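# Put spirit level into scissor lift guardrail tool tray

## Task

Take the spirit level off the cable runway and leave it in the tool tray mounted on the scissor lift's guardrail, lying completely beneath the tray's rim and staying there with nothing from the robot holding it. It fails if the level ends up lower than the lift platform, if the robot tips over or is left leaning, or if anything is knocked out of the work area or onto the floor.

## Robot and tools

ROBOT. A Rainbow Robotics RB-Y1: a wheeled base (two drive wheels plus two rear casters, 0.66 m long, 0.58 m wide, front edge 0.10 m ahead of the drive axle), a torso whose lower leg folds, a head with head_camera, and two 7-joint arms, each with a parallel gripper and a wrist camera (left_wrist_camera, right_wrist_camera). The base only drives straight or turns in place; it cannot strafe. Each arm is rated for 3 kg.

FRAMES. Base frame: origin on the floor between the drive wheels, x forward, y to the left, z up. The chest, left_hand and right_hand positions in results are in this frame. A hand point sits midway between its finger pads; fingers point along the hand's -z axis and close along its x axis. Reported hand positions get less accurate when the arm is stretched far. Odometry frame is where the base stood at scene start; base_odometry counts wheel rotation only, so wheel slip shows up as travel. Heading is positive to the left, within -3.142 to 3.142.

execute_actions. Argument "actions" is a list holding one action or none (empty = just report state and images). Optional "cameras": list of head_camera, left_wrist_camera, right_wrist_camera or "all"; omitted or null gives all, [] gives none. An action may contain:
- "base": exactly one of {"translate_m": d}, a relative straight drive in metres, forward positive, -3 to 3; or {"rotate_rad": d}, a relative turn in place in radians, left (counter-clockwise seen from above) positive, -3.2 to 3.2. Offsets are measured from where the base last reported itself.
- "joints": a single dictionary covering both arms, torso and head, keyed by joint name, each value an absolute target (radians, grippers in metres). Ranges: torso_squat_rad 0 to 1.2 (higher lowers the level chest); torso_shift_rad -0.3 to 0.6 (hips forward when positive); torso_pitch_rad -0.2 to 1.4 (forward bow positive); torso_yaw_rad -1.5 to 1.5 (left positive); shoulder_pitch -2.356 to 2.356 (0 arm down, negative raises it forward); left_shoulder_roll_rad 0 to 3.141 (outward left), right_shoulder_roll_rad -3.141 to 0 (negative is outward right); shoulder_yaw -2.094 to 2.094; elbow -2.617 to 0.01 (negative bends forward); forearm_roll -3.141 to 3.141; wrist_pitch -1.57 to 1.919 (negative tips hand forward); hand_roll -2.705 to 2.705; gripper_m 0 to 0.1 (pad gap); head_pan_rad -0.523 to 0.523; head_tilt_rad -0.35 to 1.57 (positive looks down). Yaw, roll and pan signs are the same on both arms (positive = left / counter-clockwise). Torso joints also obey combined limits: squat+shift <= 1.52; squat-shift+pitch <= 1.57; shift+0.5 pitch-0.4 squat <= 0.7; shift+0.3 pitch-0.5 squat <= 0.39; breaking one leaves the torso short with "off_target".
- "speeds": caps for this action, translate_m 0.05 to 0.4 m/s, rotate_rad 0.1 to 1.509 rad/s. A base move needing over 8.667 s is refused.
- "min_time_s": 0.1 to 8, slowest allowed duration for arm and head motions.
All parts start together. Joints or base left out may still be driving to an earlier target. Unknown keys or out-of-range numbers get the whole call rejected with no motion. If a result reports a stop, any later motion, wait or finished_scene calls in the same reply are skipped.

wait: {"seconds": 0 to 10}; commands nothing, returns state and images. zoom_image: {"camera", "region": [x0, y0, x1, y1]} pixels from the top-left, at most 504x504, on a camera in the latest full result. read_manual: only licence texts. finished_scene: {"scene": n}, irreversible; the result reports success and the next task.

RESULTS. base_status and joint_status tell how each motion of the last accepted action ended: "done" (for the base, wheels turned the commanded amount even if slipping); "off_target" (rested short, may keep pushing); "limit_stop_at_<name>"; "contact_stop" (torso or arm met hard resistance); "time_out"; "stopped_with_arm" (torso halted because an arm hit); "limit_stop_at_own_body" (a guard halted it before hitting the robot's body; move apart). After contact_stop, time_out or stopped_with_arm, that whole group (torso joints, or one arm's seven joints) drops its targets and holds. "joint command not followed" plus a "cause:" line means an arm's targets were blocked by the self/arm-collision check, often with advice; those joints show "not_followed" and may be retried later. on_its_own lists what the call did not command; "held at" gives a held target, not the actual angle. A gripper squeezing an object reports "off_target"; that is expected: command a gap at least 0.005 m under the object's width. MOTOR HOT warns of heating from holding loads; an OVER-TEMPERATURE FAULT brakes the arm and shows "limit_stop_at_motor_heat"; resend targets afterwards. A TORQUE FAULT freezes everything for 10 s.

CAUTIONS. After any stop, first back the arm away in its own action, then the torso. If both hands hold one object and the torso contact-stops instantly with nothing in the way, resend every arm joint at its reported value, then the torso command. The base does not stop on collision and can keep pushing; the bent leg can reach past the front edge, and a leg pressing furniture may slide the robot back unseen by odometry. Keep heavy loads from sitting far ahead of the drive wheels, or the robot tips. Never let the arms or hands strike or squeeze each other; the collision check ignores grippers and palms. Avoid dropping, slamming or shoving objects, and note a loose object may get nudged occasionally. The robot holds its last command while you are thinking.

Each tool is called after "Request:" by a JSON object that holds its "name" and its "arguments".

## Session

Request:
{"name": "execute_actions", "arguments": {"actions": [{"joints":{"torso_squat_rad":0,"head_tilt_rad":0.4}}]}}

Scene clock: 2.00 s.
base_odometry: x=+0.000 y=+0.000 heading=+0.000 (m, m, rad; odometry frame)
base_status: not commanded
joint_positions: torso_squat_rad=+0.000 torso_shift_rad=+0.000 torso_pitch_rad=+0.001 torso_yaw_rad=+0.000 left_shoulder_pitch_rad=-0.030 left_shoulder_roll_rad=+0.026 left_shoulder_yaw_rad=+0.009 left_elbow_rad=-0.140 left_forearm_roll_rad=-0.024 left_wrist_pitch_rad=-0.029 left_hand_roll_rad=-0.026 left_gripper_m=+0.101 right_shoulder_pitch_rad=+0.011 right_shoulder_roll_rad=-0.022 right_shoulder_yaw_rad=+0.023 right_elbow_rad=-0.209 right_forearm_roll_rad=+0.023 right_wrist_pitch_rad=-0.031 right_hand_roll_rad=+0.014 right_gripper_m=+0.099 head_pan_rad=+0.001 head_tilt_rad=+0.400
joint_status: all done
chest: x=-0.2275 y=-0.0009 z=+1.2899 quat_wxyz=(+1.000, +0.001, +0.001, +0.000) (m; base frame)
left_hand: x=-0.1317 y=+0.2393 z=+0.6118 quat_wxyz=(+0.995, +0.016, -0.098, -0.027) (m; base frame)
right_hand: x=-0.1273 y=-0.2341 z=+0.6118 quat_wxyz=(+0.993, -0.011, -0.114, +0.030) (m; base frame)
pictures: head_camera, left_wrist_camera, right_wrist_camera
Images, in order (width x height): head_camera 896x504, left_wrist_camera 644x364, right_wrist_camera 644x364.

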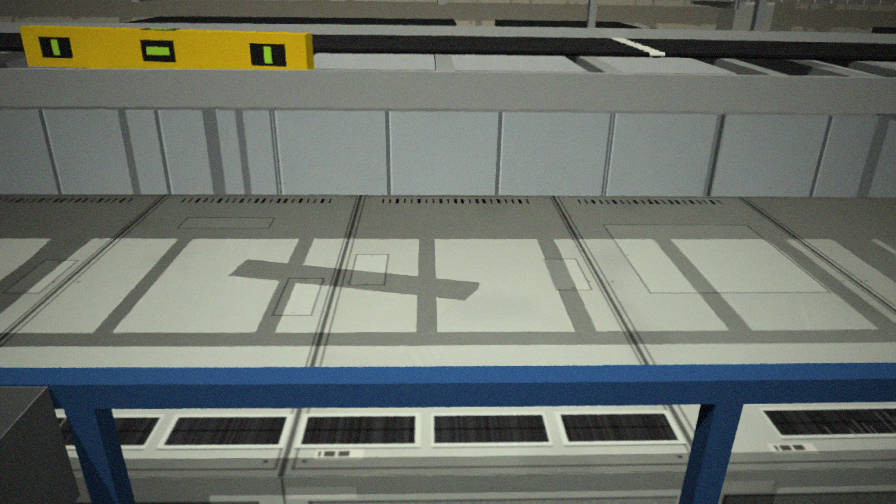

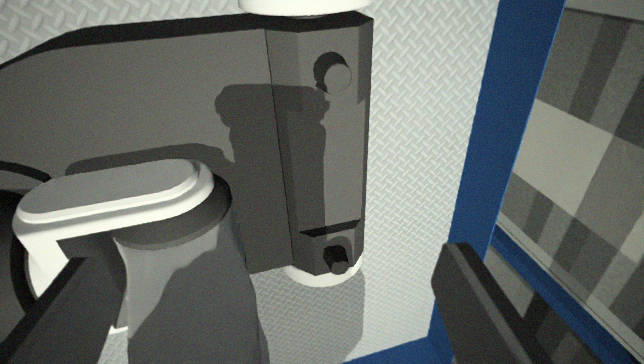

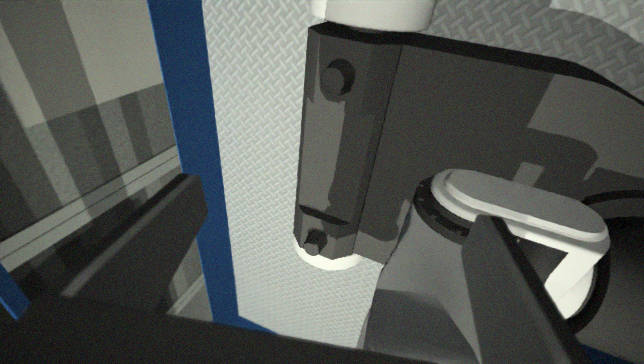

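Request:
{"name": "execute_actions", "arguments": {"actions": [{"base":{"translate_m":0.13},"joints":{"left_elbow_rad":-2.4,"left_shoulder_pitch_rad":0.3,"left_wrist_pitch_rad":0.5,"torso_yaw_rad":-0.4,"right_shoulder_roll_rad":-0.3}}], "cameras": []}}

Request:
{"name": "execute_actions", "arguments": {"actions": [{"joints":{"left_elbow_rad":-1.2,"left_shoulder_pitch_rad":-2.3,"left_wrist_pitch_rad":1.7,"left_shoulder_roll_rad":0.7,"left_forearm_roll_rad":-0.8}}], "cameras": []}}

Request:
{"name": "execute_actions", "arguments": {"actions": [{"joints":{"left_elbow_rad":-0.2,"torso_shift_rad":0.15,"head_tilt_rad":0.0,"head_pan_rad":0.52}}]}}

Scene clock: 16.87 s.
base_odometry: x=+0.130 y=+0.000 heading=+0.000 (m, m, rad; odometry frame)
base_status: done
joint_positions: torso_squat_rad=+0.000 torso_shift_rad=+0.000 torso_pitch_rad=+0.001 torso_yaw_rad=-0.400 left_shoulder_pitch_rad=+0.222 left_shoulder_roll_rad=+0.025 left_shoulder_yaw_rad=+0.007 left_elbow_rad=-1.850 left_forearm_roll_rad=-0.024 left_wrist_pitch_rad=+0.372 left_hand_roll_rad=-0.027 left_gripper_m=+0.101 right_shoulder_pitch_rad=+0.011 right_shoulder_roll_rad=-0.300 right_shoulder_yaw_rad=+0.023 right_elbow_rad=-0.209 right_forearm_roll_rad=+0.023 right_wrist_pitch_rad=-0.031 right_hand_roll_rad=+0.014 right_gripper_m=+0.099 head_pan_rad=+0.001 head_tilt_rad=+0.400
joint_status: left_shoulder_pitch_rad contact_stop_at_left_elbow_rad (moved +0.252 of +0.330); left_elbow_rad contact_stop (moved -1.710 of -2.260); left_wrist_pitch_rad contact_stop_at_left_elbow_rad (moved +0.401 of +0.529); the others done
on_its_own: left_shoulder_pitch_rad is held at +0.222, not at your +0.300, since a contact_stop; left_elbow_rad is held at -1.850, not at your -2.400, since a contact_stop; left_wrist_pitch_rad is held at +0.372, not at your +0.500, since a contact_stop
chest: x=-0.2276 y=-0.0009 z=+1.2899 quat_wxyz=(+0.980, +0.001, +0.001, -0.199) (m; base frame)
left_hand: x=+0.2900 y=+0.0722 z=+1.0122 quat_wxyz=(+0.790, -0.064, -0.589, -0.157) (m; base frame)
right_hand: x=-0.3076 y=-0.4460 z=+0.6447 quat_wxyz=(+0.972, -0.167, -0.077, -0.149) (m; base frame)
pictures: none
No camera images: the call's "cameras" was empty. Leave "cameras" out to get every camera's image.

not run: a stop came earlier in this reply.

not run: a stop came earlier in this reply.

Hit the rail from below; pull the arm back and fold.

Request:
{"name": "execute_actions", "arguments": {"actions": [{"joints":{"left_shoulder_pitch_rad":1.0,"left_elbow_rad":-1.85}}], "cameras": []}}

Request:
{"name": "execute_actions", "arguments": {"actions": [{"joints":{"left_elbow_rad":-2.6,"left_wrist_pitch_rad":-1.2}}], "cameras": []}}

Request:
{"name": "execute_actions", "arguments": {"actions": [{"joints":{"left_elbow_rad":-1.6,"left_shoulder_pitch_rad":-2.3,"left_wrist_pitch_rad":1.0,"left_shoulder_roll_rad":0.7,"left_forearm_roll_rad":-0.8},"min_time_s":3.3}], "cameras": []}}

Request:
{"name": "execute_actions", "arguments": {"actions": [{"joints":{"left_elbow_rad":-0.2,"left_wrist_pitch_rad":1.7,"torso_shift_rad":0.15,"head_tilt_rad":0.0,"head_pan_rad":0.52}}], "cameras": ["head_camera","left_wrist_camera"]}}

Scene clock: 24.27 s.
base_odometry: x=+0.130 y=+0.000 heading=+0.000 (m, m, rad; odometry frame)
base_status: not commanded
joint_positions: torso_squat_rad=+0.000 torso_shift_rad=+0.000 torso_pitch_rad=+0.001 torso_yaw_rad=-0.400 left_shoulder_pitch_rad=+1.000 left_shoulder_roll_rad=+0.025 left_shoulder_yaw_rad=+0.007 left_elbow_rad=-1.850 left_forearm_roll_rad=-0.024 left_wrist_pitch_rad=+0.372 left_hand_roll_rad=-0.027 left_gripper_m=+0.101 right_shoulder_pitch_rad=+0.011 right_shoulder_roll_rad=-0.300 right_shoulder_yaw_rad=+0.023 right_elbow_rad=-0.209 right_forearm_roll_rad=+0.023 right_wrist_pitch_rad=-0.031 right_hand_roll_rad=+0.014 right_gripper_m=+0.099 head_pan_rad=+0.001 head_tilt_rad=+0.400
joint_status: all done
on_its_own: left_wrist_pitch_rad is held at +0.372, not at your +0.500, since a contact_stop
chest: x=-0.2276 y=-0.0009 z=+1.2899 quat_wxyz=(+0.980, +0.001, +0.001, -0.199) (m; base frame)
left_hand: x=-0.0286 y=+0.2865 z=+0.8122 quat_wxyz=(+0.954, +0.076, -0.273, -0.103) (m; base frame)
right_hand: x=-0.3076 y=-0.4460 z=+0.6447 quat_wxyz=(+0.972, -0.167, -0.077, -0.149) (m; base frame)
pictures: none
No camera images: the call's "cameras" was empty. Leave "cameras" out to get every camera's image.

Scene clock: 27.60 s.
base_odometry: x=+0.130 y=+0.000 heading=+0.000 (m, m, rad; odometry frame)
base_status: not commanded
joint_positions: torso_squat_rad=+0.000 torso_shift_rad=+0.000 torso_pitch_rad=+0.001 torso_yaw_rad=-0.400 left_shoulder_pitch_rad=+1.000 left_shoulder_roll_rad=+0.025 left_shoulder_yaw_rad=+0.007 left_elbow_rad=-2.534 left_forearm_roll_rad=-0.024 left_wrist_pitch_rad=-1.089 left_hand_roll_rad=-0.027 left_gripper_m=+0.101 right_shoulder_pitch_rad=+0.011 right_shoulder_roll_rad=-0.300 right_shoulder_yaw_rad=+0.023 right_elbow_rad=-0.209 right_forearm_roll_rad=+0.023 right_wrist_pitch_rad=-0.031 right_hand_roll_rad=+0.014 right_gripper_m=+0.099 head_pan_rad=+0.001 head_tilt_rad=+0.400
joint_status: left_elbow_rad time_out (moved -0.684 of -0.750); left_wrist_pitch_rad time_out (moved -1.461 of -1.572)
on_its_own: left_elbow_rad is held at -2.534, not at your -2.600, since a time_out; left_wrist_pitch_rad is held at -1.089, not at your -1.200, since a time_out
chest: x=-0.2276 y=-0.0009 z=+1.2899 quat_wxyz=(+0.980, +0.001, +0.001, -0.199) (m; base frame)
left_hand: x=+0.0107 y=+0.1790 z=+1.3646 quat_wxyz=(+0.214, -0.024, -0.970, -0.111) (m; base frame)
right_hand: x=-0.3076 y=-0.4460 z=+0.6447 quat_wxyz=(+0.972, -0.167, -0.077, -0.149) (m; base frame)
pictures: none
joint command not followed: on one or more control steps a check withheld the commanded joint targets of the left arm, and it was not sent them on those steps.
cause: the commanded joint targets would bring two parts of the arm too close to each other (its palm and its shoulder, with the joints from left_shoulder_roll_rad to left_hand_roll_rad between them); next, command targets that bring no two parts of the arm closer together.
No camera images: the call's "cameras" was empty. Leave "cameras" out to get every camera's image.

not run: a stop came earlier in this reply.

not run: a stop came earlier in this reply.

Request:
{"name": "execute_actions", "arguments": {"actions": [{"joints":{"left_elbow_rad":-1.6,"left_shoulder_pitch_rad":-2.3,"left_wrist_pitch_rad":1.0,"left_shoulder_roll_rad":0.7,"left_forearm_roll_rad":-0.8},"min_time_s":3.3}], "cameras": []}}

Request:
{"name": "execute_actions", "arguments": {"actions": [{"joints":{"left_elbow_rad":-0.2,"left_wrist_pitch_rad":1.7,"torso_shift_rad":0.15,"head_tilt_rad":0.0,"head_pan_rad":0.52}}], "cameras": ["head_camera","left_wrist_camera"]}}

Scene clock: 36.40 s.
base_odometry: x=+0.130 y=+0.000 heading=+0.000 (m, m, rad; odometry frame)
base_status: not commanded
joint_positions: torso_squat_rad=+0.000 torso_shift_rad=+0.000 torso_pitch_rad=+0.001 torso_yaw_rad=-0.400 left_shoulder_pitch_rad=-2.300 left_shoulder_roll_rad=+0.700 left_shoulder_yaw_rad=+0.007 left_elbow_rad=-1.600 left_forearm_roll_rad=-0.800 left_wrist_pitch_rad=+1.000 left_hand_roll_rad=-0.027 left_gripper_m=+0.101 right_shoulder_pitch_rad=+0.011 right_shoulder_roll_rad=-0.300 right_shoulder_yaw_rad=+0.023 right_elbow_rad=-0.209 right_forearm_roll_rad=+0.023 right_wrist_pitch_rad=-0.031 right_hand_roll_rad=+0.014 right_gripper_m=+0.099 head_pan_rad=+0.001 head_tilt_rad=+0.400
joint_status: all done
chest: x=-0.2277 y=-0.0009 z=+1.2899 quat_wxyz=(+0.980, +0.001, +0.001, -0.199) (m; base frame)
left_hand: x=-0.1216 y=+0.2767 z=+1.9804 quat_wxyz=(+0.094, +0.188, -0.944, +0.253) (m; base frame)
right_hand: x=-0.3075 y=-0.4460 z=+0.6447 quat_wxyz=(+0.972, -0.167, -0.077, -0.149) (m; base frame)
pictures: none
No camera images: the call's "cameras" was empty. Leave "cameras" out to get every camera's image.

Scene clock: 38.47 s.
base_odometry: x=+0.130 y=+0.000 heading=+0.000 (m, m, rad; odometry frame)
base_status: not commanded
joint_positions: torso_squat_rad=+0.000 torso_shift_rad=+0.150 torso_pitch_rad=+0.001 torso_yaw_rad=-0.400 left_shoulder_pitch_rad=-2.300 left_shoulder_roll_rad=+0.700 left_shoulder_yaw_rad=+0.007 left_elbow_rad=-0.200 left_forearm_roll_rad=-0.800 left_wrist_pitch_rad=+1.700 left_hand_roll_rad=-0.027 left_gripper_m=+0.101 right_shoulder_pitch_rad=+0.011 right_shoulder_roll_rad=-0.300 right_shoulder_yaw_rad=+0.023 right_elbow_rad=-0.209 right_forearm_roll_rad=+0.023 right_wrist_pitch_rad=-0.031 right_hand_roll_rad=+0.014 right_gripper_m=+0.099 head_pan_rad=+0.520 head_tilt_rad=+0.000
joint_status: all done
chest: x=-0.1230 y=-0.0009 z=+1.2821 quat_wxyz=(+0.980, +0.001, +0.001, -0.199) (m; base frame)
left_hand: x=+0.4335 y=+0.2669 z=+1.6787 quat_wxyz=(+0.833, +0.349, -0.414, +0.116) (m; base frame)
right_hand: x=-0.2030 y=-0.4460 z=+0.6368 quat_wxyz=(+0.972, -0.167, -0.077, -0.149) (m; base frame)
pictures: head_camera, left_wrist_camera
Images, in order (width x height): head_camera 896x504, left_wrist_camera 644x364.

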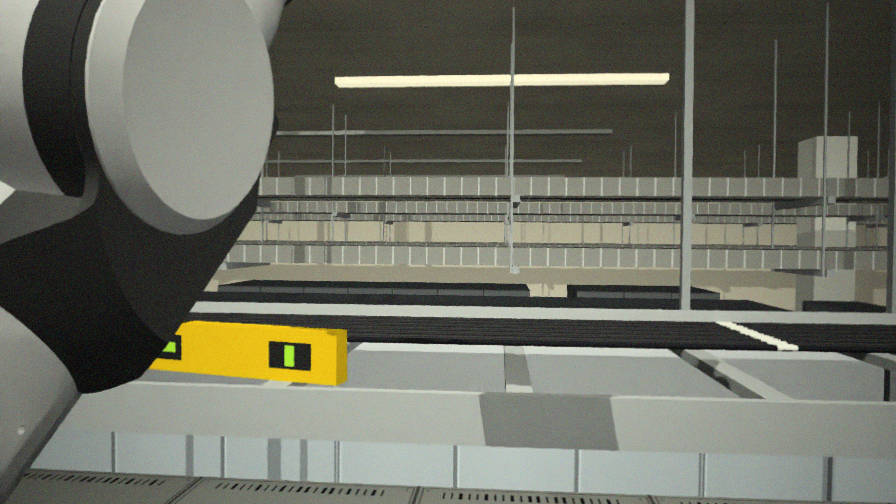

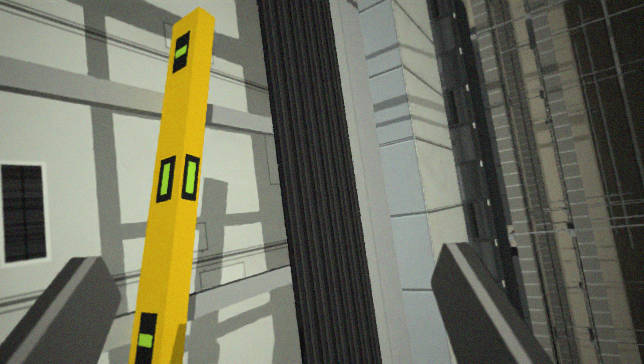

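Request:
{"name": "execute_actions", "arguments": {"actions": [{"joints":{"left_elbow_rad":-0.02,"left_wrist_pitch_rad":1.8,"torso_shift_rad":0.3,"torso_pitch_rad":0.15,"left_forearm_roll_rad":-1.0},"min_time_s":1.5}], "cameras": ["head_camera","left_wrist_camera"]}}

Scene clock: 45.80 s.
base_odometry: x=+0.130 y=+0.000 heading=+0.000 (m, m, rad; odometry frame)
base_status: not commanded
joint_positions: torso_squat_rad=+0.000 torso_shift_rad=+0.300 torso_pitch_rad=+0.150 torso_yaw_rad=-0.400 left_shoulder_pitch_rad=-2.300 left_shoulder_roll_rad=+0.700 left_shoulder_yaw_rad=+0.007 left_elbow_rad=-0.020 left_forearm_roll_rad=-1.000 left_wrist_pitch_rad=+1.800 left_hand_roll_rad=-0.027 left_gripper_m=+0.101 right_shoulder_pitch_rad=+0.011 right_shoulder_roll_rad=-0.300 right_shoulder_yaw_rad=+0.023 right_elbow_rad=-0.209 right_forearm_roll_rad=+0.023 right_wrist_pitch_rad=-0.031 right_hand_roll_rad=+0.014 right_gripper_m=+0.099 head_pan_rad=+0.520 head_tilt_rad=+0.000
joint_status: all done
chest: x=+0.0251 y=-0.0009 z=+1.2552 quat_wxyz=(+0.977, -0.014, +0.074, -0.198) (m; base frame)
left_hand: x=+0.6005 y=+0.3005 z=+1.5302 quat_wxyz=(+0.854, +0.453, -0.226, +0.120) (m; base frame)
right_hand: x=-0.1496 y=-0.4460 z=+0.6289 quat_wxyz=(+0.975, -0.178, -0.004, -0.136) (m; base frame)
pictures: head_camera, left_wrist_camera
Images, in order (width x height): head_camera 896x504, left_wrist_camera 644x364.

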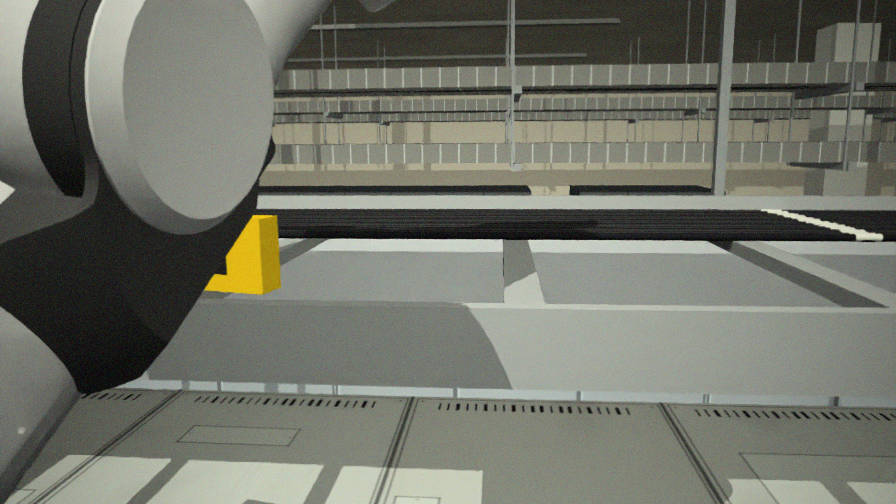

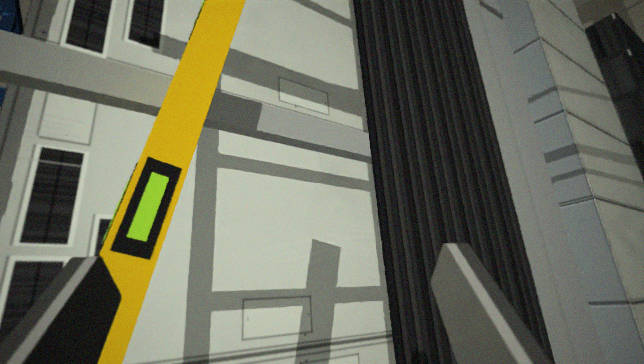

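Request:
{"name": "execute_actions", "arguments": {"actions": [{"joints":{"left_hand_roll_rad":-0.6,"left_wrist_pitch_rad":1.9,"left_forearm_roll_rad":-0.8,"left_shoulder_pitch_rad":-2.35,"left_shoulder_roll_rad":0.8},"min_time_s":1}], "cameras": ["left_wrist_camera"]}}

Scene clock: 53.07 s.
base_odometry: x=+0.130 y=+0.000 heading=+0.000 (m, m, rad; odometry frame)
base_status: not commanded
joint_positions: torso_squat_rad=+0.000 torso_shift_rad=+0.300 torso_pitch_rad=+0.150 torso_yaw_rad=-0.400 left_shoulder_pitch_rad=-2.350 left_shoulder_roll_rad=+0.800 left_shoulder_yaw_rad=+0.007 left_elbow_rad=-0.020 left_forearm_roll_rad=-0.800 left_wrist_pitch_rad=+1.900 left_hand_roll_rad=-0.600 left_gripper_m=+0.101 right_shoulder_pitch_rad=+0.011 right_shoulder_roll_rad=-0.300 right_shoulder_yaw_rad=+0.023 right_elbow_rad=-0.209 right_forearm_roll_rad=+0.023 right_wrist_pitch_rad=-0.031 right_hand_roll_rad=+0.014 right_gripper_m=+0.099 head_pan_rad=+0.520 head_tilt_rad=+0.000
joint_status: all done
chest: x=+0.0250 y=-0.0009 z=+1.2552 quat_wxyz=(+0.977, -0.014, +0.074, -0.198) (m; base frame)
left_hand: x=+0.5844 y=+0.3158 z=+1.5009 quat_wxyz=(+0.916, +0.373, -0.083, -0.125) (m; base frame)
right_hand: x=-0.1496 y=-0.4460 z=+0.6289 quat_wxyz=(+0.975, -0.178, -0.004, -0.136) (m; base frame)
pictures: left_wrist_camera
Images, in order (width x height): left_wrist_camera 644x364.

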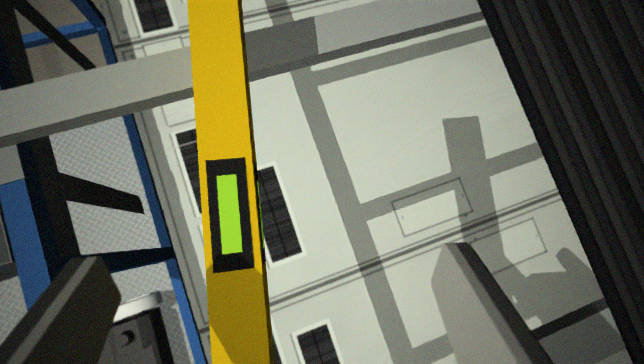

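Request:
{"name": "execute_actions", "arguments": {"actions": [{"joints":{"torso_squat_rad":0.3}}], "cameras": ["left_wrist_camera"]}}

Request:
{"name": "execute_actions", "arguments": {"actions": [{"joints":{"left_gripper_m":0.01}}], "cameras": ["left_wrist_camera"]}}

Scene clock: 59.90 s.
base_odometry: x=+0.130 y=+0.000 heading=+0.000 (m, m, rad; odometry frame)
base_status: not commanded
joint_positions: torso_squat_rad=+0.300 torso_shift_rad=+0.300 torso_pitch_rad=+0.150 torso_yaw_rad=-0.400 left_shoulder_pitch_rad=-2.350 left_shoulder_roll_rad=+0.800 left_shoulder_yaw_rad=+0.007 left_elbow_rad=-0.020 left_forearm_roll_rad=-0.800 left_wrist_pitch_rad=+1.900 left_hand_roll_rad=-0.600 left_gripper_m=+0.101 right_shoulder_pitch_rad=+0.011 right_shoulder_roll_rad=-0.300 right_shoulder_yaw_rad=+0.023 right_elbow_rad=-0.209 right_forearm_roll_rad=+0.023 right_wrist_pitch_rad=-0.031 right_hand_roll_rad=+0.014 right_gripper_m=+0.099 head_pan_rad=+0.520 head_tilt_rad=+0.000
joint_status: all done
chest: x=+0.0157 y=-0.0009 z=+1.2254 quat_wxyz=(+0.977, -0.014, +0.073, -0.198) (m; base frame)
left_hand: x=+0.5750 y=+0.3159 z=+1.4712 quat_wxyz=(+0.916, +0.373, -0.083, -0.125) (m; base frame)
right_hand: x=-0.1588 y=-0.4460 z=+0.5991 quat_wxyz=(+0.975, -0.178, -0.004, -0.136) (m; base frame)
pictures: left_wrist_camera
Images, in order (width x height): left_wrist_camera 644x364.

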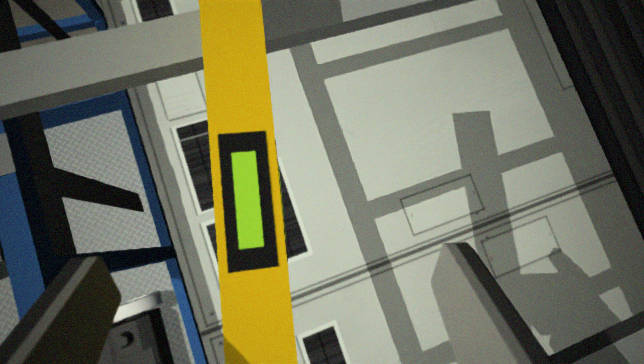

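Scene clock: 61.30 s.
base_odometry: x=+0.130 y=+0.000 heading=+0.000 (m, m, rad; odometry frame)
base_status: not commanded
joint_positions: torso_squat_rad=+0.300 torso_shift_rad=+0.300 torso_pitch_rad=+0.150 torso_yaw_rad=-0.400 left_shoulder_pitch_rad=-2.350 left_shoulder_roll_rad=+0.800 left_shoulder_yaw_rad=+0.007 left_elbow_rad=-0.020 left_forearm_roll_rad=-0.800 left_wrist_pitch_rad=+1.900 left_hand_roll_rad=-0.600 left_gripper_m=+0.010 right_shoulder_pitch_rad=+0.011 right_shoulder_roll_rad=-0.300 right_shoulder_yaw_rad=+0.023 right_elbow_rad=-0.209 right_forearm_roll_rad=+0.023 right_wrist_pitch_rad=-0.031 right_hand_roll_rad=+0.014 right_gripper_m=+0.099 head_pan_rad=+0.520 head_tilt_rad=+0.000
joint_status: all done
chest: x=+0.0157 y=-0.0009 z=+1.2254 quat_wxyz=(+0.977, -0.014, +0.073, -0.198) (m; base frame)
left_hand: x=+0.5749 y=+0.3159 z=+1.4713 quat_wxyz=(+0.916, +0.372, -0.083, -0.125) (m; base frame)
right_hand: x=-0.1588 y=-0.4460 z=+0.5991 quat_wxyz=(+0.975, -0.178, -0.004, -0.136) (m; base frame)
pictures: left_wrist_camera
Images, in order (width x height): left_wrist_camera 644x364.

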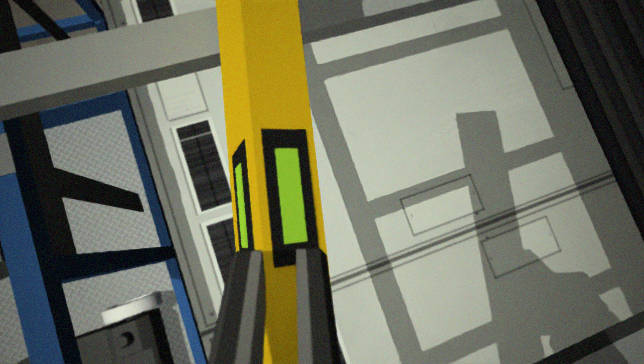

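Barely touching and tipping it; reopen.

Request:
{"name": "execute_actions", "arguments": {"actions": [{"joints":{"left_gripper_m":0.08}}], "cameras": ["left_wrist_camera"]}}

Scene clock: 64.57 s.
base_odometry: x=+0.130 y=+0.000 heading=+0.000 (m, m, rad; odometry frame)
base_status: not commanded
joint_positions: torso_squat_rad=+0.300 torso_shift_rad=+0.300 torso_pitch_rad=+0.150 torso_yaw_rad=-0.400 left_shoulder_pitch_rad=-2.350 left_shoulder_roll_rad=+0.800 left_shoulder_yaw_rad=+0.007 left_elbow_rad=-0.020 left_forearm_roll_rad=-0.800 left_wrist_pitch_rad=+1.900 left_hand_roll_rad=-0.600 left_gripper_m=+0.080 right_shoulder_pitch_rad=+0.011 right_shoulder_roll_rad=-0.300 right_shoulder_yaw_rad=+0.023 right_elbow_rad=-0.209 right_forearm_roll_rad=+0.023 right_wrist_pitch_rad=-0.031 right_hand_roll_rad=+0.014 right_gripper_m=+0.099 head_pan_rad=+0.520 head_tilt_rad=+0.000
joint_status: all done
chest: x=+0.0157 y=-0.0009 z=+1.2254 quat_wxyz=(+0.977, -0.014, +0.073, -0.198) (m; base frame)
left_hand: x=+0.5749 y=+0.3159 z=+1.4713 quat_wxyz=(+0.916, +0.372, -0.083, -0.125) (m; base frame)
right_hand: x=-0.1588 y=-0.4460 z=+0.5991 quat_wxyz=(+0.975, -0.178, -0.004, -0.136) (m; base frame)
pictures: left_wrist_camera
Images, in order (width x height): left_wrist_camera 644x364.

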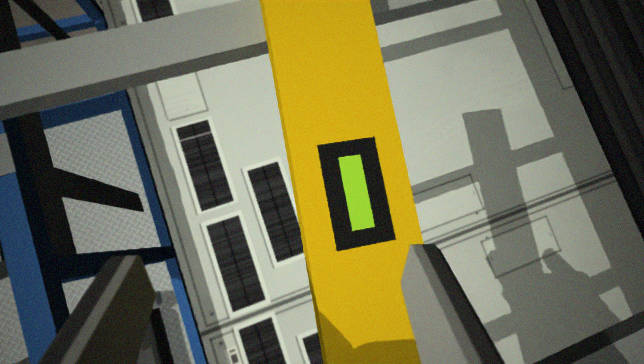

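Request:
{"name": "execute_actions", "arguments": {"actions": [{"joints":{"left_gripper_m":0.1,"torso_shift_rad":0.33}}], "cameras": []}}

Request:
{"name": "execute_actions", "arguments": {"actions": [{"joints":{"torso_pitch_rad":0.19,"torso_squat_rad":0.33}}], "cameras": ["left_wrist_camera"]}}

Scene clock: 69.80 s.
base_odometry: x=+0.130 y=+0.000 heading=+0.000 (m, m, rad; odometry frame)
base_status: not commanded
joint_positions: torso_squat_rad=+0.300 torso_shift_rad=+0.330 torso_pitch_rad=+0.150 torso_yaw_rad=-0.400 left_shoulder_pitch_rad=-2.350 left_shoulder_roll_rad=+0.800 left_shoulder_yaw_rad=+0.007 left_elbow_rad=-0.020 left_forearm_roll_rad=-0.800 left_wrist_pitch_rad=+1.900 left_hand_roll_rad=-0.600 left_gripper_m=+0.100 right_shoulder_pitch_rad=+0.011 right_shoulder_roll_rad=-0.300 right_shoulder_yaw_rad=+0.023 right_elbow_rad=-0.209 right_forearm_roll_rad=+0.023 right_wrist_pitch_rad=-0.031 right_hand_roll_rad=+0.014 right_gripper_m=+0.099 head_pan_rad=+0.520 head_tilt_rad=+0.000
joint_status: all done
chest: x=+0.0349 y=-0.0009 z=+1.2191 quat_wxyz=(+0.977, -0.014, +0.074, -0.198) (m; base frame)
left_hand: x=+0.5942 y=+0.3159 z=+1.4649 quat_wxyz=(+0.916, +0.372, -0.083, -0.125) (m; base frame)
right_hand: x=-0.1398 y=-0.4460 z=+0.5929 quat_wxyz=(+0.975, -0.178, -0.004, -0.136) (m; base frame)
pictures: none
No camera images: the call's "cameras" was empty. Leave "cameras" out to get every camera's image.

Scene clock: 70.60 s.
base_odometry: x=+0.130 y=+0.000 heading=+0.000 (m, m, rad; odometry frame)
base_status: not commanded
joint_positions: torso_squat_rad=+0.330 torso_shift_rad=+0.330 torso_pitch_rad=+0.190 torso_yaw_rad=-0.400 left_shoulder_pitch_rad=-2.350 left_shoulder_roll_rad=+0.800 left_shoulder_yaw_rad=+0.007 left_elbow_rad=-0.020 left_forearm_roll_rad=-0.800 left_wrist_pitch_rad=+1.900 left_hand_roll_rad=-0.600 left_gripper_m=+0.100 right_shoulder_pitch_rad=+0.011 right_shoulder_roll_rad=-0.300 right_shoulder_yaw_rad=+0.023 right_elbow_rad=-0.209 right_forearm_roll_rad=+0.023 right_wrist_pitch_rad=-0.031 right_hand_roll_rad=+0.014 right_gripper_m=+0.099 head_pan_rad=+0.520 head_tilt_rad=+0.000
joint_status: all done
chest: x=+0.0450 y=-0.0009 z=+1.2109 quat_wxyz=(+0.976, -0.018, +0.093, -0.198) (m; base frame)
left_hand: x=+0.6137 y=+0.3159 z=+1.4341 quat_wxyz=(+0.917, +0.370, -0.065, -0.132) (m; base frame)
right_hand: x=-0.1546 y=-0.4460 z=+0.5921 quat_wxyz=(+0.974, -0.180, +0.015, -0.133) (m; base frame)
pictures: left_wrist_camera
Images, in order (width x height): left_wrist_camera 644x364.

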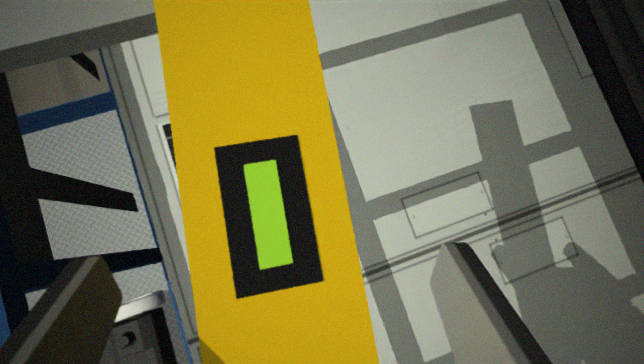

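Request:
{"name": "execute_actions", "arguments": {"actions": [{"joints":{"torso_squat_rad":0.37}}], "cameras": []}}

Request:
{"name": "execute_actions", "arguments": {"actions": [{"joints":{"left_gripper_m":0.03}}], "cameras": []}}

Request:
{"name": "execute_actions", "arguments": {"actions": [{"joints":{"torso_squat_rad":0.1,"torso_pitch_rad":0.1}}], "cameras": ["left_wrist_camera"]}}

Scene clock: 75.53 s.
base_odometry: x=+0.130 y=+0.000 heading=+0.000 (m, m, rad; odometry frame)
base_status: not commanded
joint_positions: torso_squat_rad=+0.370 torso_shift_rad=+0.330 torso_pitch_rad=+0.190 torso_yaw_rad=-0.400 left_shoulder_pitch_rad=-2.350 left_shoulder_roll_rad=+0.800 left_shoulder_yaw_rad=+0.007 left_elbow_rad=-0.020 left_forearm_roll_rad=-0.800 left_wrist_pitch_rad=+1.900 left_hand_roll_rad=-0.600 left_gripper_m=+0.100 right_shoulder_pitch_rad=+0.011 right_shoulder_roll_rad=-0.300 right_shoulder_yaw_rad=+0.023 right_elbow_rad=-0.209 right_forearm_roll_rad=+0.023 right_wrist_pitch_rad=-0.031 right_hand_roll_rad=+0.014 right_gripper_m=+0.099 head_pan_rad=+0.520 head_tilt_rad=+0.000
joint_status: all done
chest: x=+0.0417 y=-0.0008 z=+1.2018 quat_wxyz=(+0.976, -0.018, +0.093, -0.198) (m; base frame)
left_hand: x=+0.6103 y=+0.3159 z=+1.4252 quat_wxyz=(+0.917, +0.370, -0.065, -0.132) (m; base frame)
right_hand: x=-0.1577 y=-0.4460 z=+0.5830 quat_wxyz=(+0.974, -0.180, +0.015, -0.133) (m; base frame)
pictures: none
No camera images: the call's "cameras" was empty. Leave "cameras" out to get every camera's image.

Scene clock: 76.73 s.
base_odometry: x=+0.130 y=+0.000 heading=+0.000 (m, m, rad; odometry frame)
base_status: not commanded
joint_positions: torso_squat_rad=+0.370 torso_shift_rad=+0.330 torso_pitch_rad=+0.190 torso_yaw_rad=-0.400 left_shoulder_pitch_rad=-2.350 left_shoulder_roll_rad=+0.800 left_shoulder_yaw_rad=+0.007 left_elbow_rad=-0.020 left_forearm_roll_rad=-0.800 left_wrist_pitch_rad=+1.900 left_hand_roll_rad=-0.600 left_gripper_m=+0.053 right_shoulder_pitch_rad=+0.011 right_shoulder_roll_rad=-0.300 right_shoulder_yaw_rad=+0.023 right_elbow_rad=-0.209 right_forearm_roll_rad=+0.023 right_wrist_pitch_rad=-0.031 right_hand_roll_rad=+0.014 right_gripper_m=+0.099 head_pan_rad=+0.520 head_tilt_rad=+0.000
joint_status: left_gripper_m off_target (ended at +0.053, target +0.030)
chest: x=+0.0417 y=-0.0008 z=+1.2018 quat_wxyz=(+0.976, -0.018, +0.093, -0.198) (m; base frame)
left_hand: x=+0.6104 y=+0.3159 z=+1.4252 quat_wxyz=(+0.917, +0.370, -0.065, -0.132) (m; base frame)
right_hand: x=-0.1577 y=-0.4460 z=+0.5830 quat_wxyz=(+0.974, -0.180, +0.015, -0.133) (m; base frame)
pictures: none
No camera images: the call's "cameras" was empty. Leave "cameras" out to get every camera's image.

Scene clock: 78.43 s.
base_odometry: x=+0.130 y=+0.000 heading=+0.000 (m, m, rad; odometry frame)
base_status: not commanded
joint_positions: torso_squat_rad=+0.100 torso_shift_rad=+0.330 torso_pitch_rad=+0.100 torso_yaw_rad=-0.400 left_shoulder_pitch_rad=-2.350 left_shoulder_roll_rad=+0.800 left_shoulder_yaw_rad=+0.007 left_elbow_rad=-0.020 left_forearm_roll_rad=-0.800 left_wrist_pitch_rad=+1.900 left_hand_roll_rad=-0.600 left_gripper_m=+0.053 right_shoulder_pitch_rad=+0.011 right_shoulder_roll_rad=-0.300 right_shoulder_yaw_rad=+0.023 right_elbow_rad=-0.209 right_forearm_roll_rad=+0.023 right_wrist_pitch_rad=-0.031 right_hand_roll_rad=+0.014 right_gripper_m=+0.099 head_pan_rad=+0.520 head_tilt_rad=+0.000
joint_status: all done
chest: x=+0.0285 y=-0.0009 z=+1.2473 quat_wxyz=(+0.979, -0.009, +0.049, -0.198) (m; base frame)
left_hand: x=+0.5748 y=+0.3158 z=+1.5207 quat_wxyz=(+0.913, +0.375, -0.106, -0.115) (m; base frame)
right_hand: x=-0.1147 y=-0.4460 z=+0.6131 quat_wxyz=(+0.974, -0.174, -0.029, -0.141) (m; base frame)
pictures: left_wrist_camera
Images, in order (width x height): left_wrist_camera 644x364.

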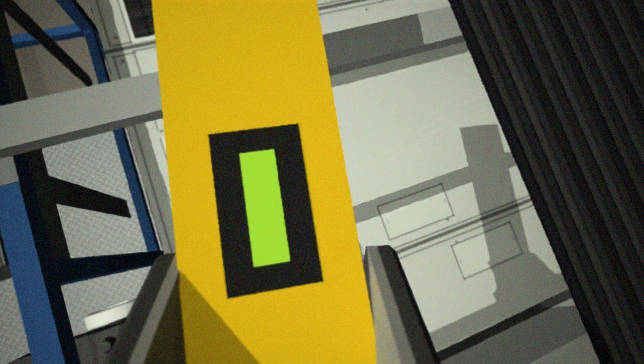

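Request:
{"name": "execute_actions", "arguments": {"actions": [{"joints":{"torso_shift_rad":0.0,"torso_pitch_rad":0.0}}], "cameras": []}}

Request:
{"name": "execute_actions", "arguments": {"actions": [{"joints":{"torso_yaw_rad":0.3,"head_tilt_rad":0.6,"left_shoulder_pitch_rad":-1.9,"left_wrist_pitch_rad":1.3,"left_hand_roll_rad":-0.6},"min_time_s":2}], "cameras": ["head_camera","left_wrist_camera"]}}

Scene clock: 93.17 s.
base_odometry: x=+0.130 y=+0.000 heading=+0.000 (m, m, rad; odometry frame)
base_status: not commanded
joint_positions: torso_squat_rad=+0.100 torso_shift_rad=+0.000 torso_pitch_rad=+0.000 torso_yaw_rad=-0.400 left_shoulder_pitch_rad=-2.350 left_shoulder_roll_rad=+0.800 left_shoulder_yaw_rad=+0.007 left_elbow_rad=-0.020 left_forearm_roll_rad=-0.800 left_wrist_pitch_rad=+1.900 left_hand_roll_rad=-0.600 left_gripper_m=+0.053 right_shoulder_pitch_rad=+0.011 right_shoulder_roll_rad=-0.300 right_shoulder_yaw_rad=+0.023 right_elbow_rad=-0.209 right_forearm_roll_rad=+0.023 right_wrist_pitch_rad=-0.031 right_hand_roll_rad=+0.014 right_gripper_m=+0.099 head_pan_rad=+0.520 head_tilt_rad=+0.000
joint_status: all done
chest: x=-0.2281 y=-0.0009 z=+1.2864 quat_wxyz=(+0.980, +0.001, +0.000, -0.199) (m; base frame)
left_hand: x=+0.2882 y=+0.3158 z=+1.6130 quat_wxyz=(+0.907, +0.381, -0.152, -0.097) (m; base frame)
right_hand: x=-0.3072 y=-0.4460 z=+0.6411 quat_wxyz=(+0.972, -0.167, -0.077, -0.149) (m; base frame)
pictures: none
No camera images: the call's "cameras" was empty. Leave "cameras" out to get every camera's image.

Scene clock: 95.47 s.
base_odometry: x=+0.130 y=+0.000 heading=+0.000 (m, m, rad; odometry frame)
base_status: not commanded
joint_positions: torso_squat_rad=+0.100 torso_shift_rad=+0.000 torso_pitch_rad=+0.000 torso_yaw_rad=+0.300 left_shoulder_pitch_rad=-1.900 left_shoulder_roll_rad=+0.800 left_shoulder_yaw_rad=+0.007 left_elbow_rad=-0.020 left_forearm_roll_rad=-0.800 left_wrist_pitch_rad=+1.300 left_hand_roll_rad=-0.600 left_gripper_m=+0.053 right_shoulder_pitch_rad=+0.011 right_shoulder_roll_rad=-0.300 right_shoulder_yaw_rad=+0.023 right_elbow_rad=-0.209 right_forearm_roll_rad=+0.023 right_wrist_pitch_rad=-0.031 right_hand_roll_rad=+0.014 right_gripper_m=+0.099 head_pan_rad=+0.520 head_tilt_rad=+0.600
joint_status: all done
chest: x=-0.2280 y=-0.0009 z=+1.2864 quat_wxyz=(+0.989, +0.001, +0.000, +0.149) (m; base frame)
left_hand: x=+0.0658 y=+0.7127 z=+1.5148 quat_wxyz=(+0.821, +0.567, +0.021, +0.063) (m; base frame)
right_hand: x=-0.0013 y=-0.3921 z=+0.6412 quat_wxyz=(+0.964, -0.130, -0.130, +0.193) (m; base frame)
pictures: head_camera, left_wrist_camera
Images, in order (width x height): head_camera 896x504, left_wrist_camera 644x364.

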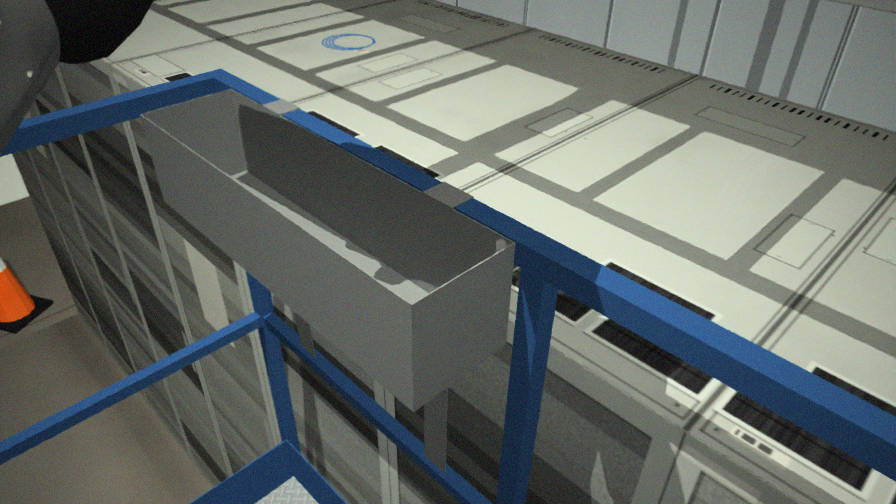

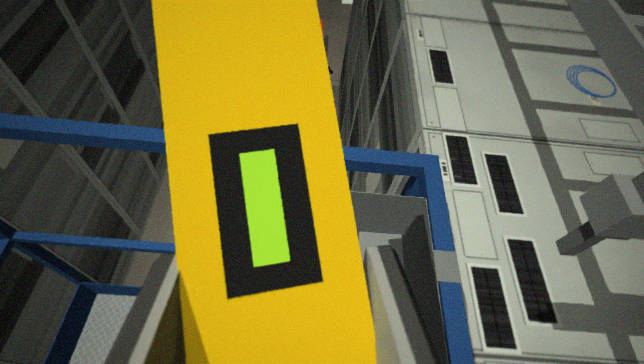

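Request:
{"name": "execute_actions", "arguments": {"actions": [{"joints":{"left_shoulder_pitch_rad":-1.6,"left_forearm_roll_rad":-0.33,"left_hand_roll_rad":-0.9},"min_time_s":1.5}], "cameras": ["head_camera"]}}

Scene clock: 104.30 s.
base_odometry: x=+0.130 y=+0.000 heading=+0.000 (m, m, rad; odometry frame)
base_status: not commanded
joint_positions: torso_squat_rad=+0.100 torso_shift_rad=+0.000 torso_pitch_rad=+0.000 torso_yaw_rad=+0.300 left_shoulder_pitch_rad=-1.600 left_shoulder_roll_rad=+0.800 left_shoulder_yaw_rad=+0.007 left_elbow_rad=-0.020 left_forearm_roll_rad=-0.330 left_wrist_pitch_rad=+1.300 left_hand_roll_rad=-0.900 left_gripper_m=+0.053 right_shoulder_pitch_rad=+0.011 right_shoulder_roll_rad=-0.300 right_shoulder_yaw_rad=+0.023 right_elbow_rad=-0.209 right_forearm_roll_rad=+0.023 right_wrist_pitch_rad=-0.031 right_hand_roll_rad=+0.014 right_gripper_m=+0.099 head_pan_rad=+0.520 head_tilt_rad=+0.600
joint_status: all done
chest: x=-0.2280 y=-0.0009 z=+1.2864 quat_wxyz=(+0.989, +0.001, +0.000, +0.149) (m; base frame)
left_hand: x=+0.0884 y=+0.7141 z=+1.3006 quat_wxyz=(+0.920, +0.373, +0.072, -0.098) (m; base frame)
right_hand: x=-0.0013 y=-0.3921 z=+0.6412 quat_wxyz=(+0.964, -0.130, -0.130, +0.193) (m; base frame)
pictures: head_camera
Images, in order (width x height): head_camera 896x504.

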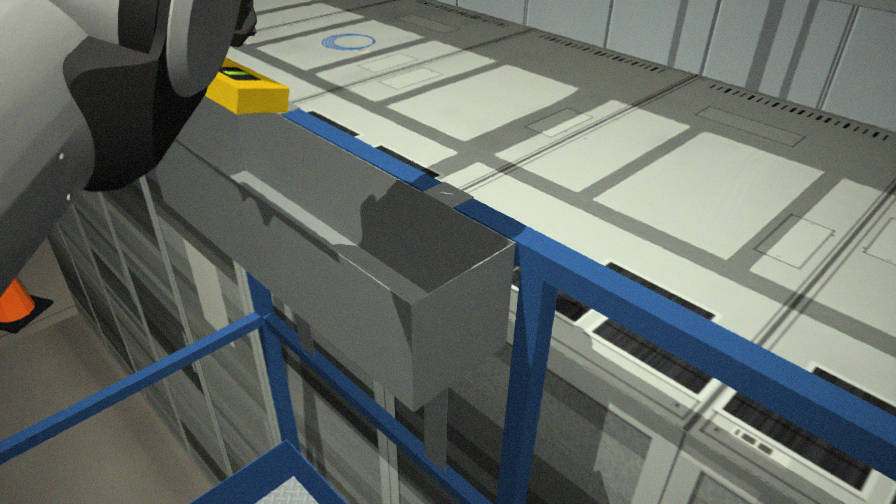

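Request:
{"name": "execute_actions", "arguments": {"actions": [{"joints":{"left_hand_roll_rad":-0.6,"torso_yaw_rad":0.1,"torso_shift_rad":-0.08,"torso_squat_rad":0.45}}], "cameras": ["head_camera","left_wrist_camera"]}}

Scene clock: 111.00 s.
base_odometry: x=+0.130 y=+0.000 heading=+0.000 (m, m, rad; odometry frame)
base_status: not commanded
joint_positions: torso_squat_rad=+0.450 torso_shift_rad=-0.080 torso_pitch_rad=+0.000 torso_yaw_rad=+0.100 left_shoulder_pitch_rad=-1.600 left_shoulder_roll_rad=+0.800 left_shoulder_yaw_rad=+0.007 left_elbow_rad=-0.020 left_forearm_roll_rad=-0.330 left_wrist_pitch_rad=+1.300 left_hand_roll_rad=-0.600 left_gripper_m=+0.053 right_shoulder_pitch_rad=+0.011 right_shoulder_roll_rad=-0.300 right_shoulder_yaw_rad=+0.023 right_elbow_rad=-0.209 right_forearm_roll_rad=+0.023 right_wrist_pitch_rad=-0.031 right_hand_roll_rad=+0.014 right_gripper_m=+0.099 head_pan_rad=+0.520 head_tilt_rad=+0.600
joint_status: all done
chest: x=-0.2785 y=-0.0008 z=+1.2182 quat_wxyz=(+0.999, +0.001, +0.000, +0.050) (m; base frame)
left_hand: x=+0.1737 y=+0.6371 z=+1.2323 quat_wxyz=(+0.924, +0.379, -0.023, -0.052) (m; base frame)
right_hand: x=-0.1341 y=-0.4293 z=+0.5730 quat_wxyz=(+0.978, -0.143, -0.116, +0.096) (m; base frame)
pictures: head_camera, left_wrist_camera
Images, in order (width x height): head_camera 896x504, left_wrist_camera 644x364.

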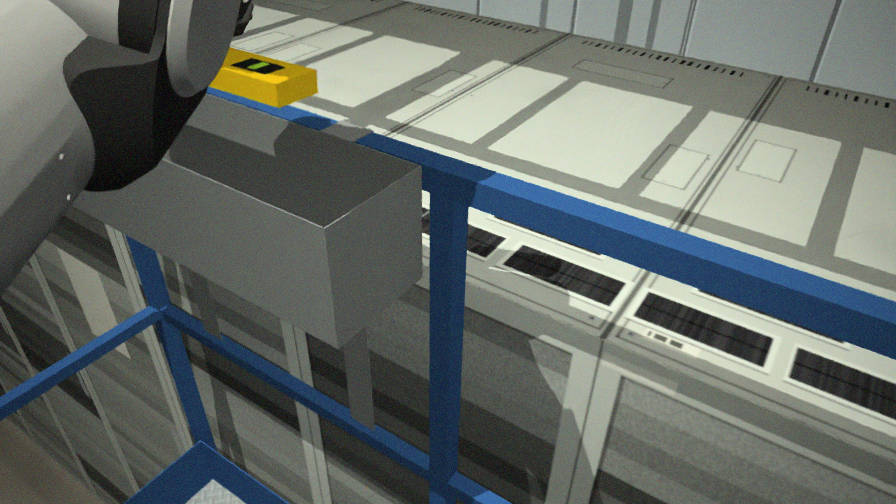

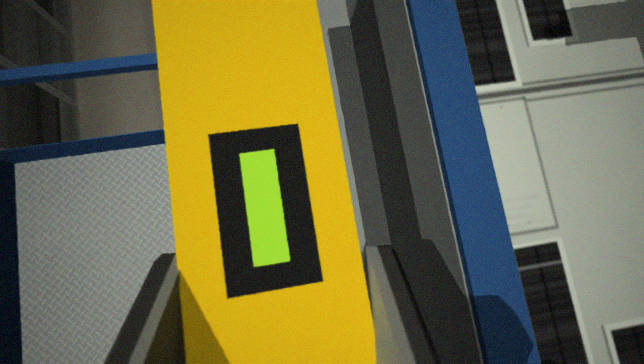

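Request:
{"name": "execute_actions", "arguments": {"actions": [{"joints":{"torso_shift_rad":-0.045,"torso_squat_rad":0.68,"head_tilt_rad":0.4}}], "cameras": ["head_camera","left_wrist_camera"]}}

Scene clock: 114.90 s.
base_odometry: x=+0.130 y=+0.000 heading=+0.000 (m, m, rad; odometry frame)
base_status: not commanded
joint_positions: torso_squat_rad=+0.680 torso_shift_rad=-0.045 torso_pitch_rad=+0.000 torso_yaw_rad=+0.100 left_shoulder_pitch_rad=-1.600 left_shoulder_roll_rad=+0.800 left_shoulder_yaw_rad=+0.007 left_elbow_rad=-0.020 left_forearm_roll_rad=-0.330 left_wrist_pitch_rad=+1.300 left_hand_roll_rad=-0.600 left_gripper_m=+0.053 right_shoulder_pitch_rad=+0.011 right_shoulder_roll_rad=-0.300 right_shoulder_yaw_rad=+0.023 right_elbow_rad=-0.209 right_forearm_roll_rad=+0.023 right_wrist_pitch_rad=-0.031 right_hand_roll_rad=+0.014 right_gripper_m=+0.099 head_pan_rad=+0.520 head_tilt_rad=+0.400
joint_status: all done
chest: x=-0.2525 y=-0.0008 z=+1.1337 quat_wxyz=(+0.999, +0.001, +0.000, +0.050) (m; base frame)
left_hand: x=+0.1997 y=+0.6371 z=+1.1476 quat_wxyz=(+0.924, +0.379, -0.023, -0.052) (m; base frame)
right_hand: x=-0.1082 y=-0.4293 z=+0.4884 quat_wxyz=(+0.978, -0.143, -0.116, +0.096) (m; base frame)
pictures: head_camera, left_wrist_camera
Images, in order (width x height): head_camera 896x504, left_wrist_camera 644x364.

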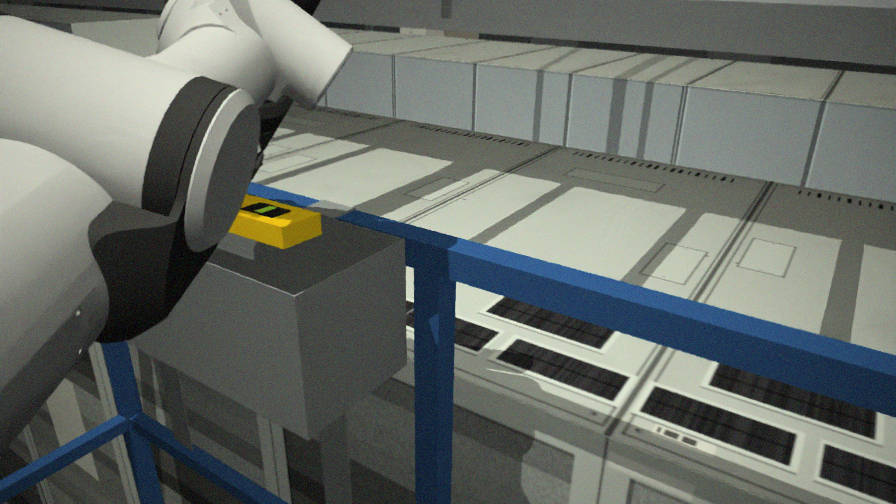

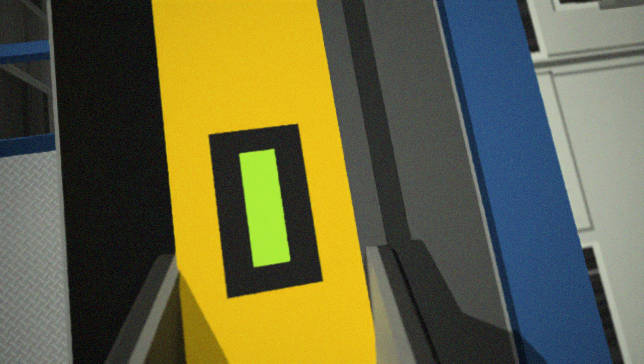

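Centred. Lower ~7 cm and release.

Request:
{"name": "execute_actions", "arguments": {"actions": [{"joints":{"torso_shift_rad":-0.05,"torso_squat_rad":0.82}}], "cameras": ["head_camera"]}}

Request:
{"name": "execute_actions", "arguments": {"actions": [{"joints":{"left_gripper_m":0.075}}], "cameras": []}}

Request:
{"name": "execute_actions", "arguments": {"actions": [{"joints":{"torso_squat_rad":0.55,"torso_shift_rad":-0.04}}], "cameras": ["left_wrist_camera"]}}

Scene clock: 120.47 s.
base_odometry: x=+0.130 y=+0.000 heading=+0.000 (m, m, rad; odometry frame)
base_status: not commanded
joint_positions: torso_squat_rad=+0.820 torso_shift_rad=-0.050 torso_pitch_rad=+0.000 torso_yaw_rad=+0.100 left_shoulder_pitch_rad=-1.600 left_shoulder_roll_rad=+0.800 left_shoulder_yaw_rad=+0.007 left_elbow_rad=-0.020 left_forearm_roll_rad=-0.330 left_wrist_pitch_rad=+1.300 left_hand_roll_rad=-0.600 left_gripper_m=+0.053 right_shoulder_pitch_rad=+0.011 right_shoulder_roll_rad=-0.300 right_shoulder_yaw_rad=+0.023 right_elbow_rad=-0.209 right_forearm_roll_rad=+0.023 right_wrist_pitch_rad=-0.031 right_hand_roll_rad=+0.014 right_gripper_m=+0.099 head_pan_rad=+0.520 head_tilt_rad=+0.400
joint_status: all done
chest: x=-0.2519 y=-0.0007 z=+1.0669 quat_wxyz=(+0.999, +0.001, +0.000, +0.050) (m; base frame)
left_hand: x=+0.2002 y=+0.6372 z=+1.0809 quat_wxyz=(+0.924, +0.379, -0.023, -0.052) (m; base frame)
right_hand: x=-0.1075 y=-0.4292 z=+0.4216 quat_wxyz=(+0.978, -0.143, -0.116, +0.096) (m; base frame)
pictures: head_camera
Images, in order (width x height): head_camera 896x504.

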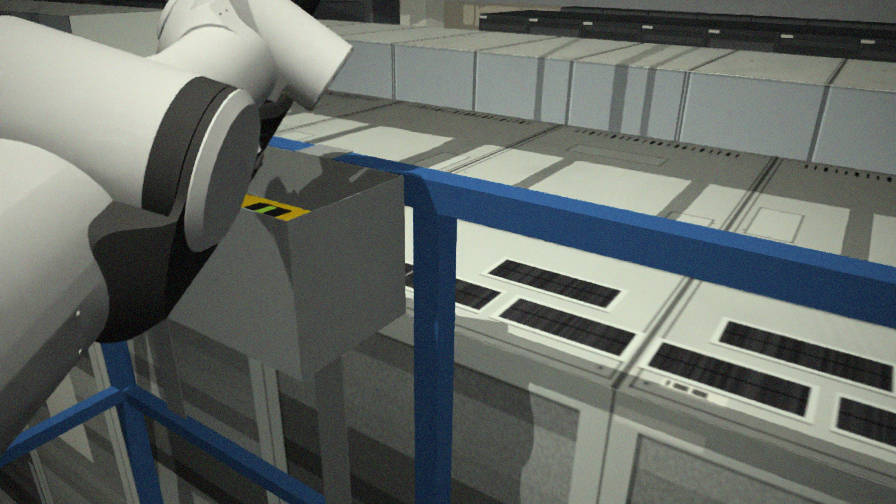

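Scene clock: 121.40 s.
base_odometry: x=+0.130 y=+0.000 heading=+0.000 (m, m, rad; odometry frame)
base_status: not commanded
joint_positions: torso_squat_rad=+0.820 torso_shift_rad=-0.050 torso_pitch_rad=+0.000 torso_yaw_rad=+0.100 left_shoulder_pitch_rad=-1.600 left_shoulder_roll_rad=+0.800 left_shoulder_yaw_rad=+0.007 left_elbow_rad=-0.020 left_forearm_roll_rad=-0.330 left_wrist_pitch_rad=+1.300 left_hand_roll_rad=-0.600 left_gripper_m=+0.075 right_shoulder_pitch_rad=+0.011 right_shoulder_roll_rad=-0.300 right_shoulder_yaw_rad=+0.023 right_elbow_rad=-0.209 right_forearm_roll_rad=+0.023 right_wrist_pitch_rad=-0.031 right_hand_roll_rad=+0.014 right_gripper_m=+0.099 head_pan_rad=+0.520 head_tilt_rad=+0.400
joint_status: all done
chest: x=-0.2519 y=-0.0007 z=+1.0669 quat_wxyz=(+0.999, +0.001, +0.000, +0.050) (m; base frame)
left_hand: x=+0.2002 y=+0.6372 z=+1.0809 quat_wxyz=(+0.924, +0.379, -0.023, -0.052) (m; base frame)
right_hand: x=-0.1075 y=-0.4292 z=+0.4216 quat_wxyz=(+0.978, -0.143, -0.116, +0.096) (m; base frame)
pictures: none
No camera images: the call's "cameras" was empty. Leave "cameras" out to get every camera's image.

Scene clock: 123.13 s.
base_odometry: x=+0.130 y=+0.000 heading=+0.000 (m, m, rad; odometry frame)
base_status: not commanded
joint_positions: torso_squat_rad=+0.550 torso_shift_rad=-0.040 torso_pitch_rad=+0.000 torso_yaw_rad=+0.100 left_shoulder_pitch_rad=-1.600 left_shoulder_roll_rad=+0.800 left_shoulder_yaw_rad=+0.007 left_elbow_rad=-0.020 left_forearm_roll_rad=-0.330 left_wrist_pitch_rad=+1.300 left_hand_roll_rad=-0.600 left_gripper_m=+0.075 right_shoulder_pitch_rad=+0.011 right_shoulder_roll_rad=-0.300 right_shoulder_yaw_rad=+0.023 right_elbow_rad=-0.209 right_forearm_roll_rad=+0.023 right_wrist_pitch_rad=-0.031 right_hand_roll_rad=+0.014 right_gripper_m=+0.099 head_pan_rad=+0.520 head_tilt_rad=+0.400
joint_status: all done
chest: x=-0.2518 y=-0.0008 z=+1.1862 quat_wxyz=(+0.999, +0.001, +0.000, +0.050) (m; base frame)
left_hand: x=+0.2004 y=+0.6371 z=+1.2002 quat_wxyz=(+0.924, +0.379, -0.023, -0.052) (m; base frame)
right_hand: x=-0.1076 y=-0.4293 z=+0.5409 quat_wxyz=(+0.978, -0.143, -0.116, +0.096) (m; base frame)
pictures: left_wrist_camera
Images, in order (width x height): left_wrist_camera 644x364.

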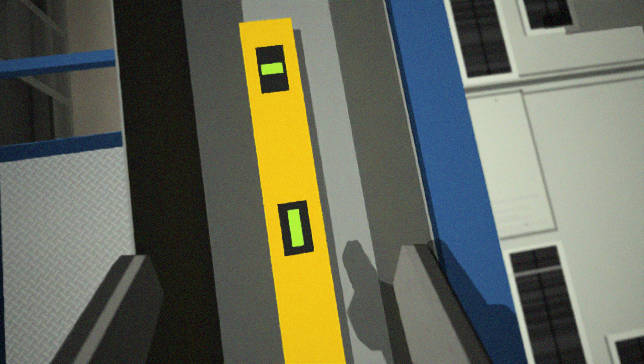

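Request:
{"name": "finished_scene", "arguments": {"scene": 2}}

The scene is finished: the task was done.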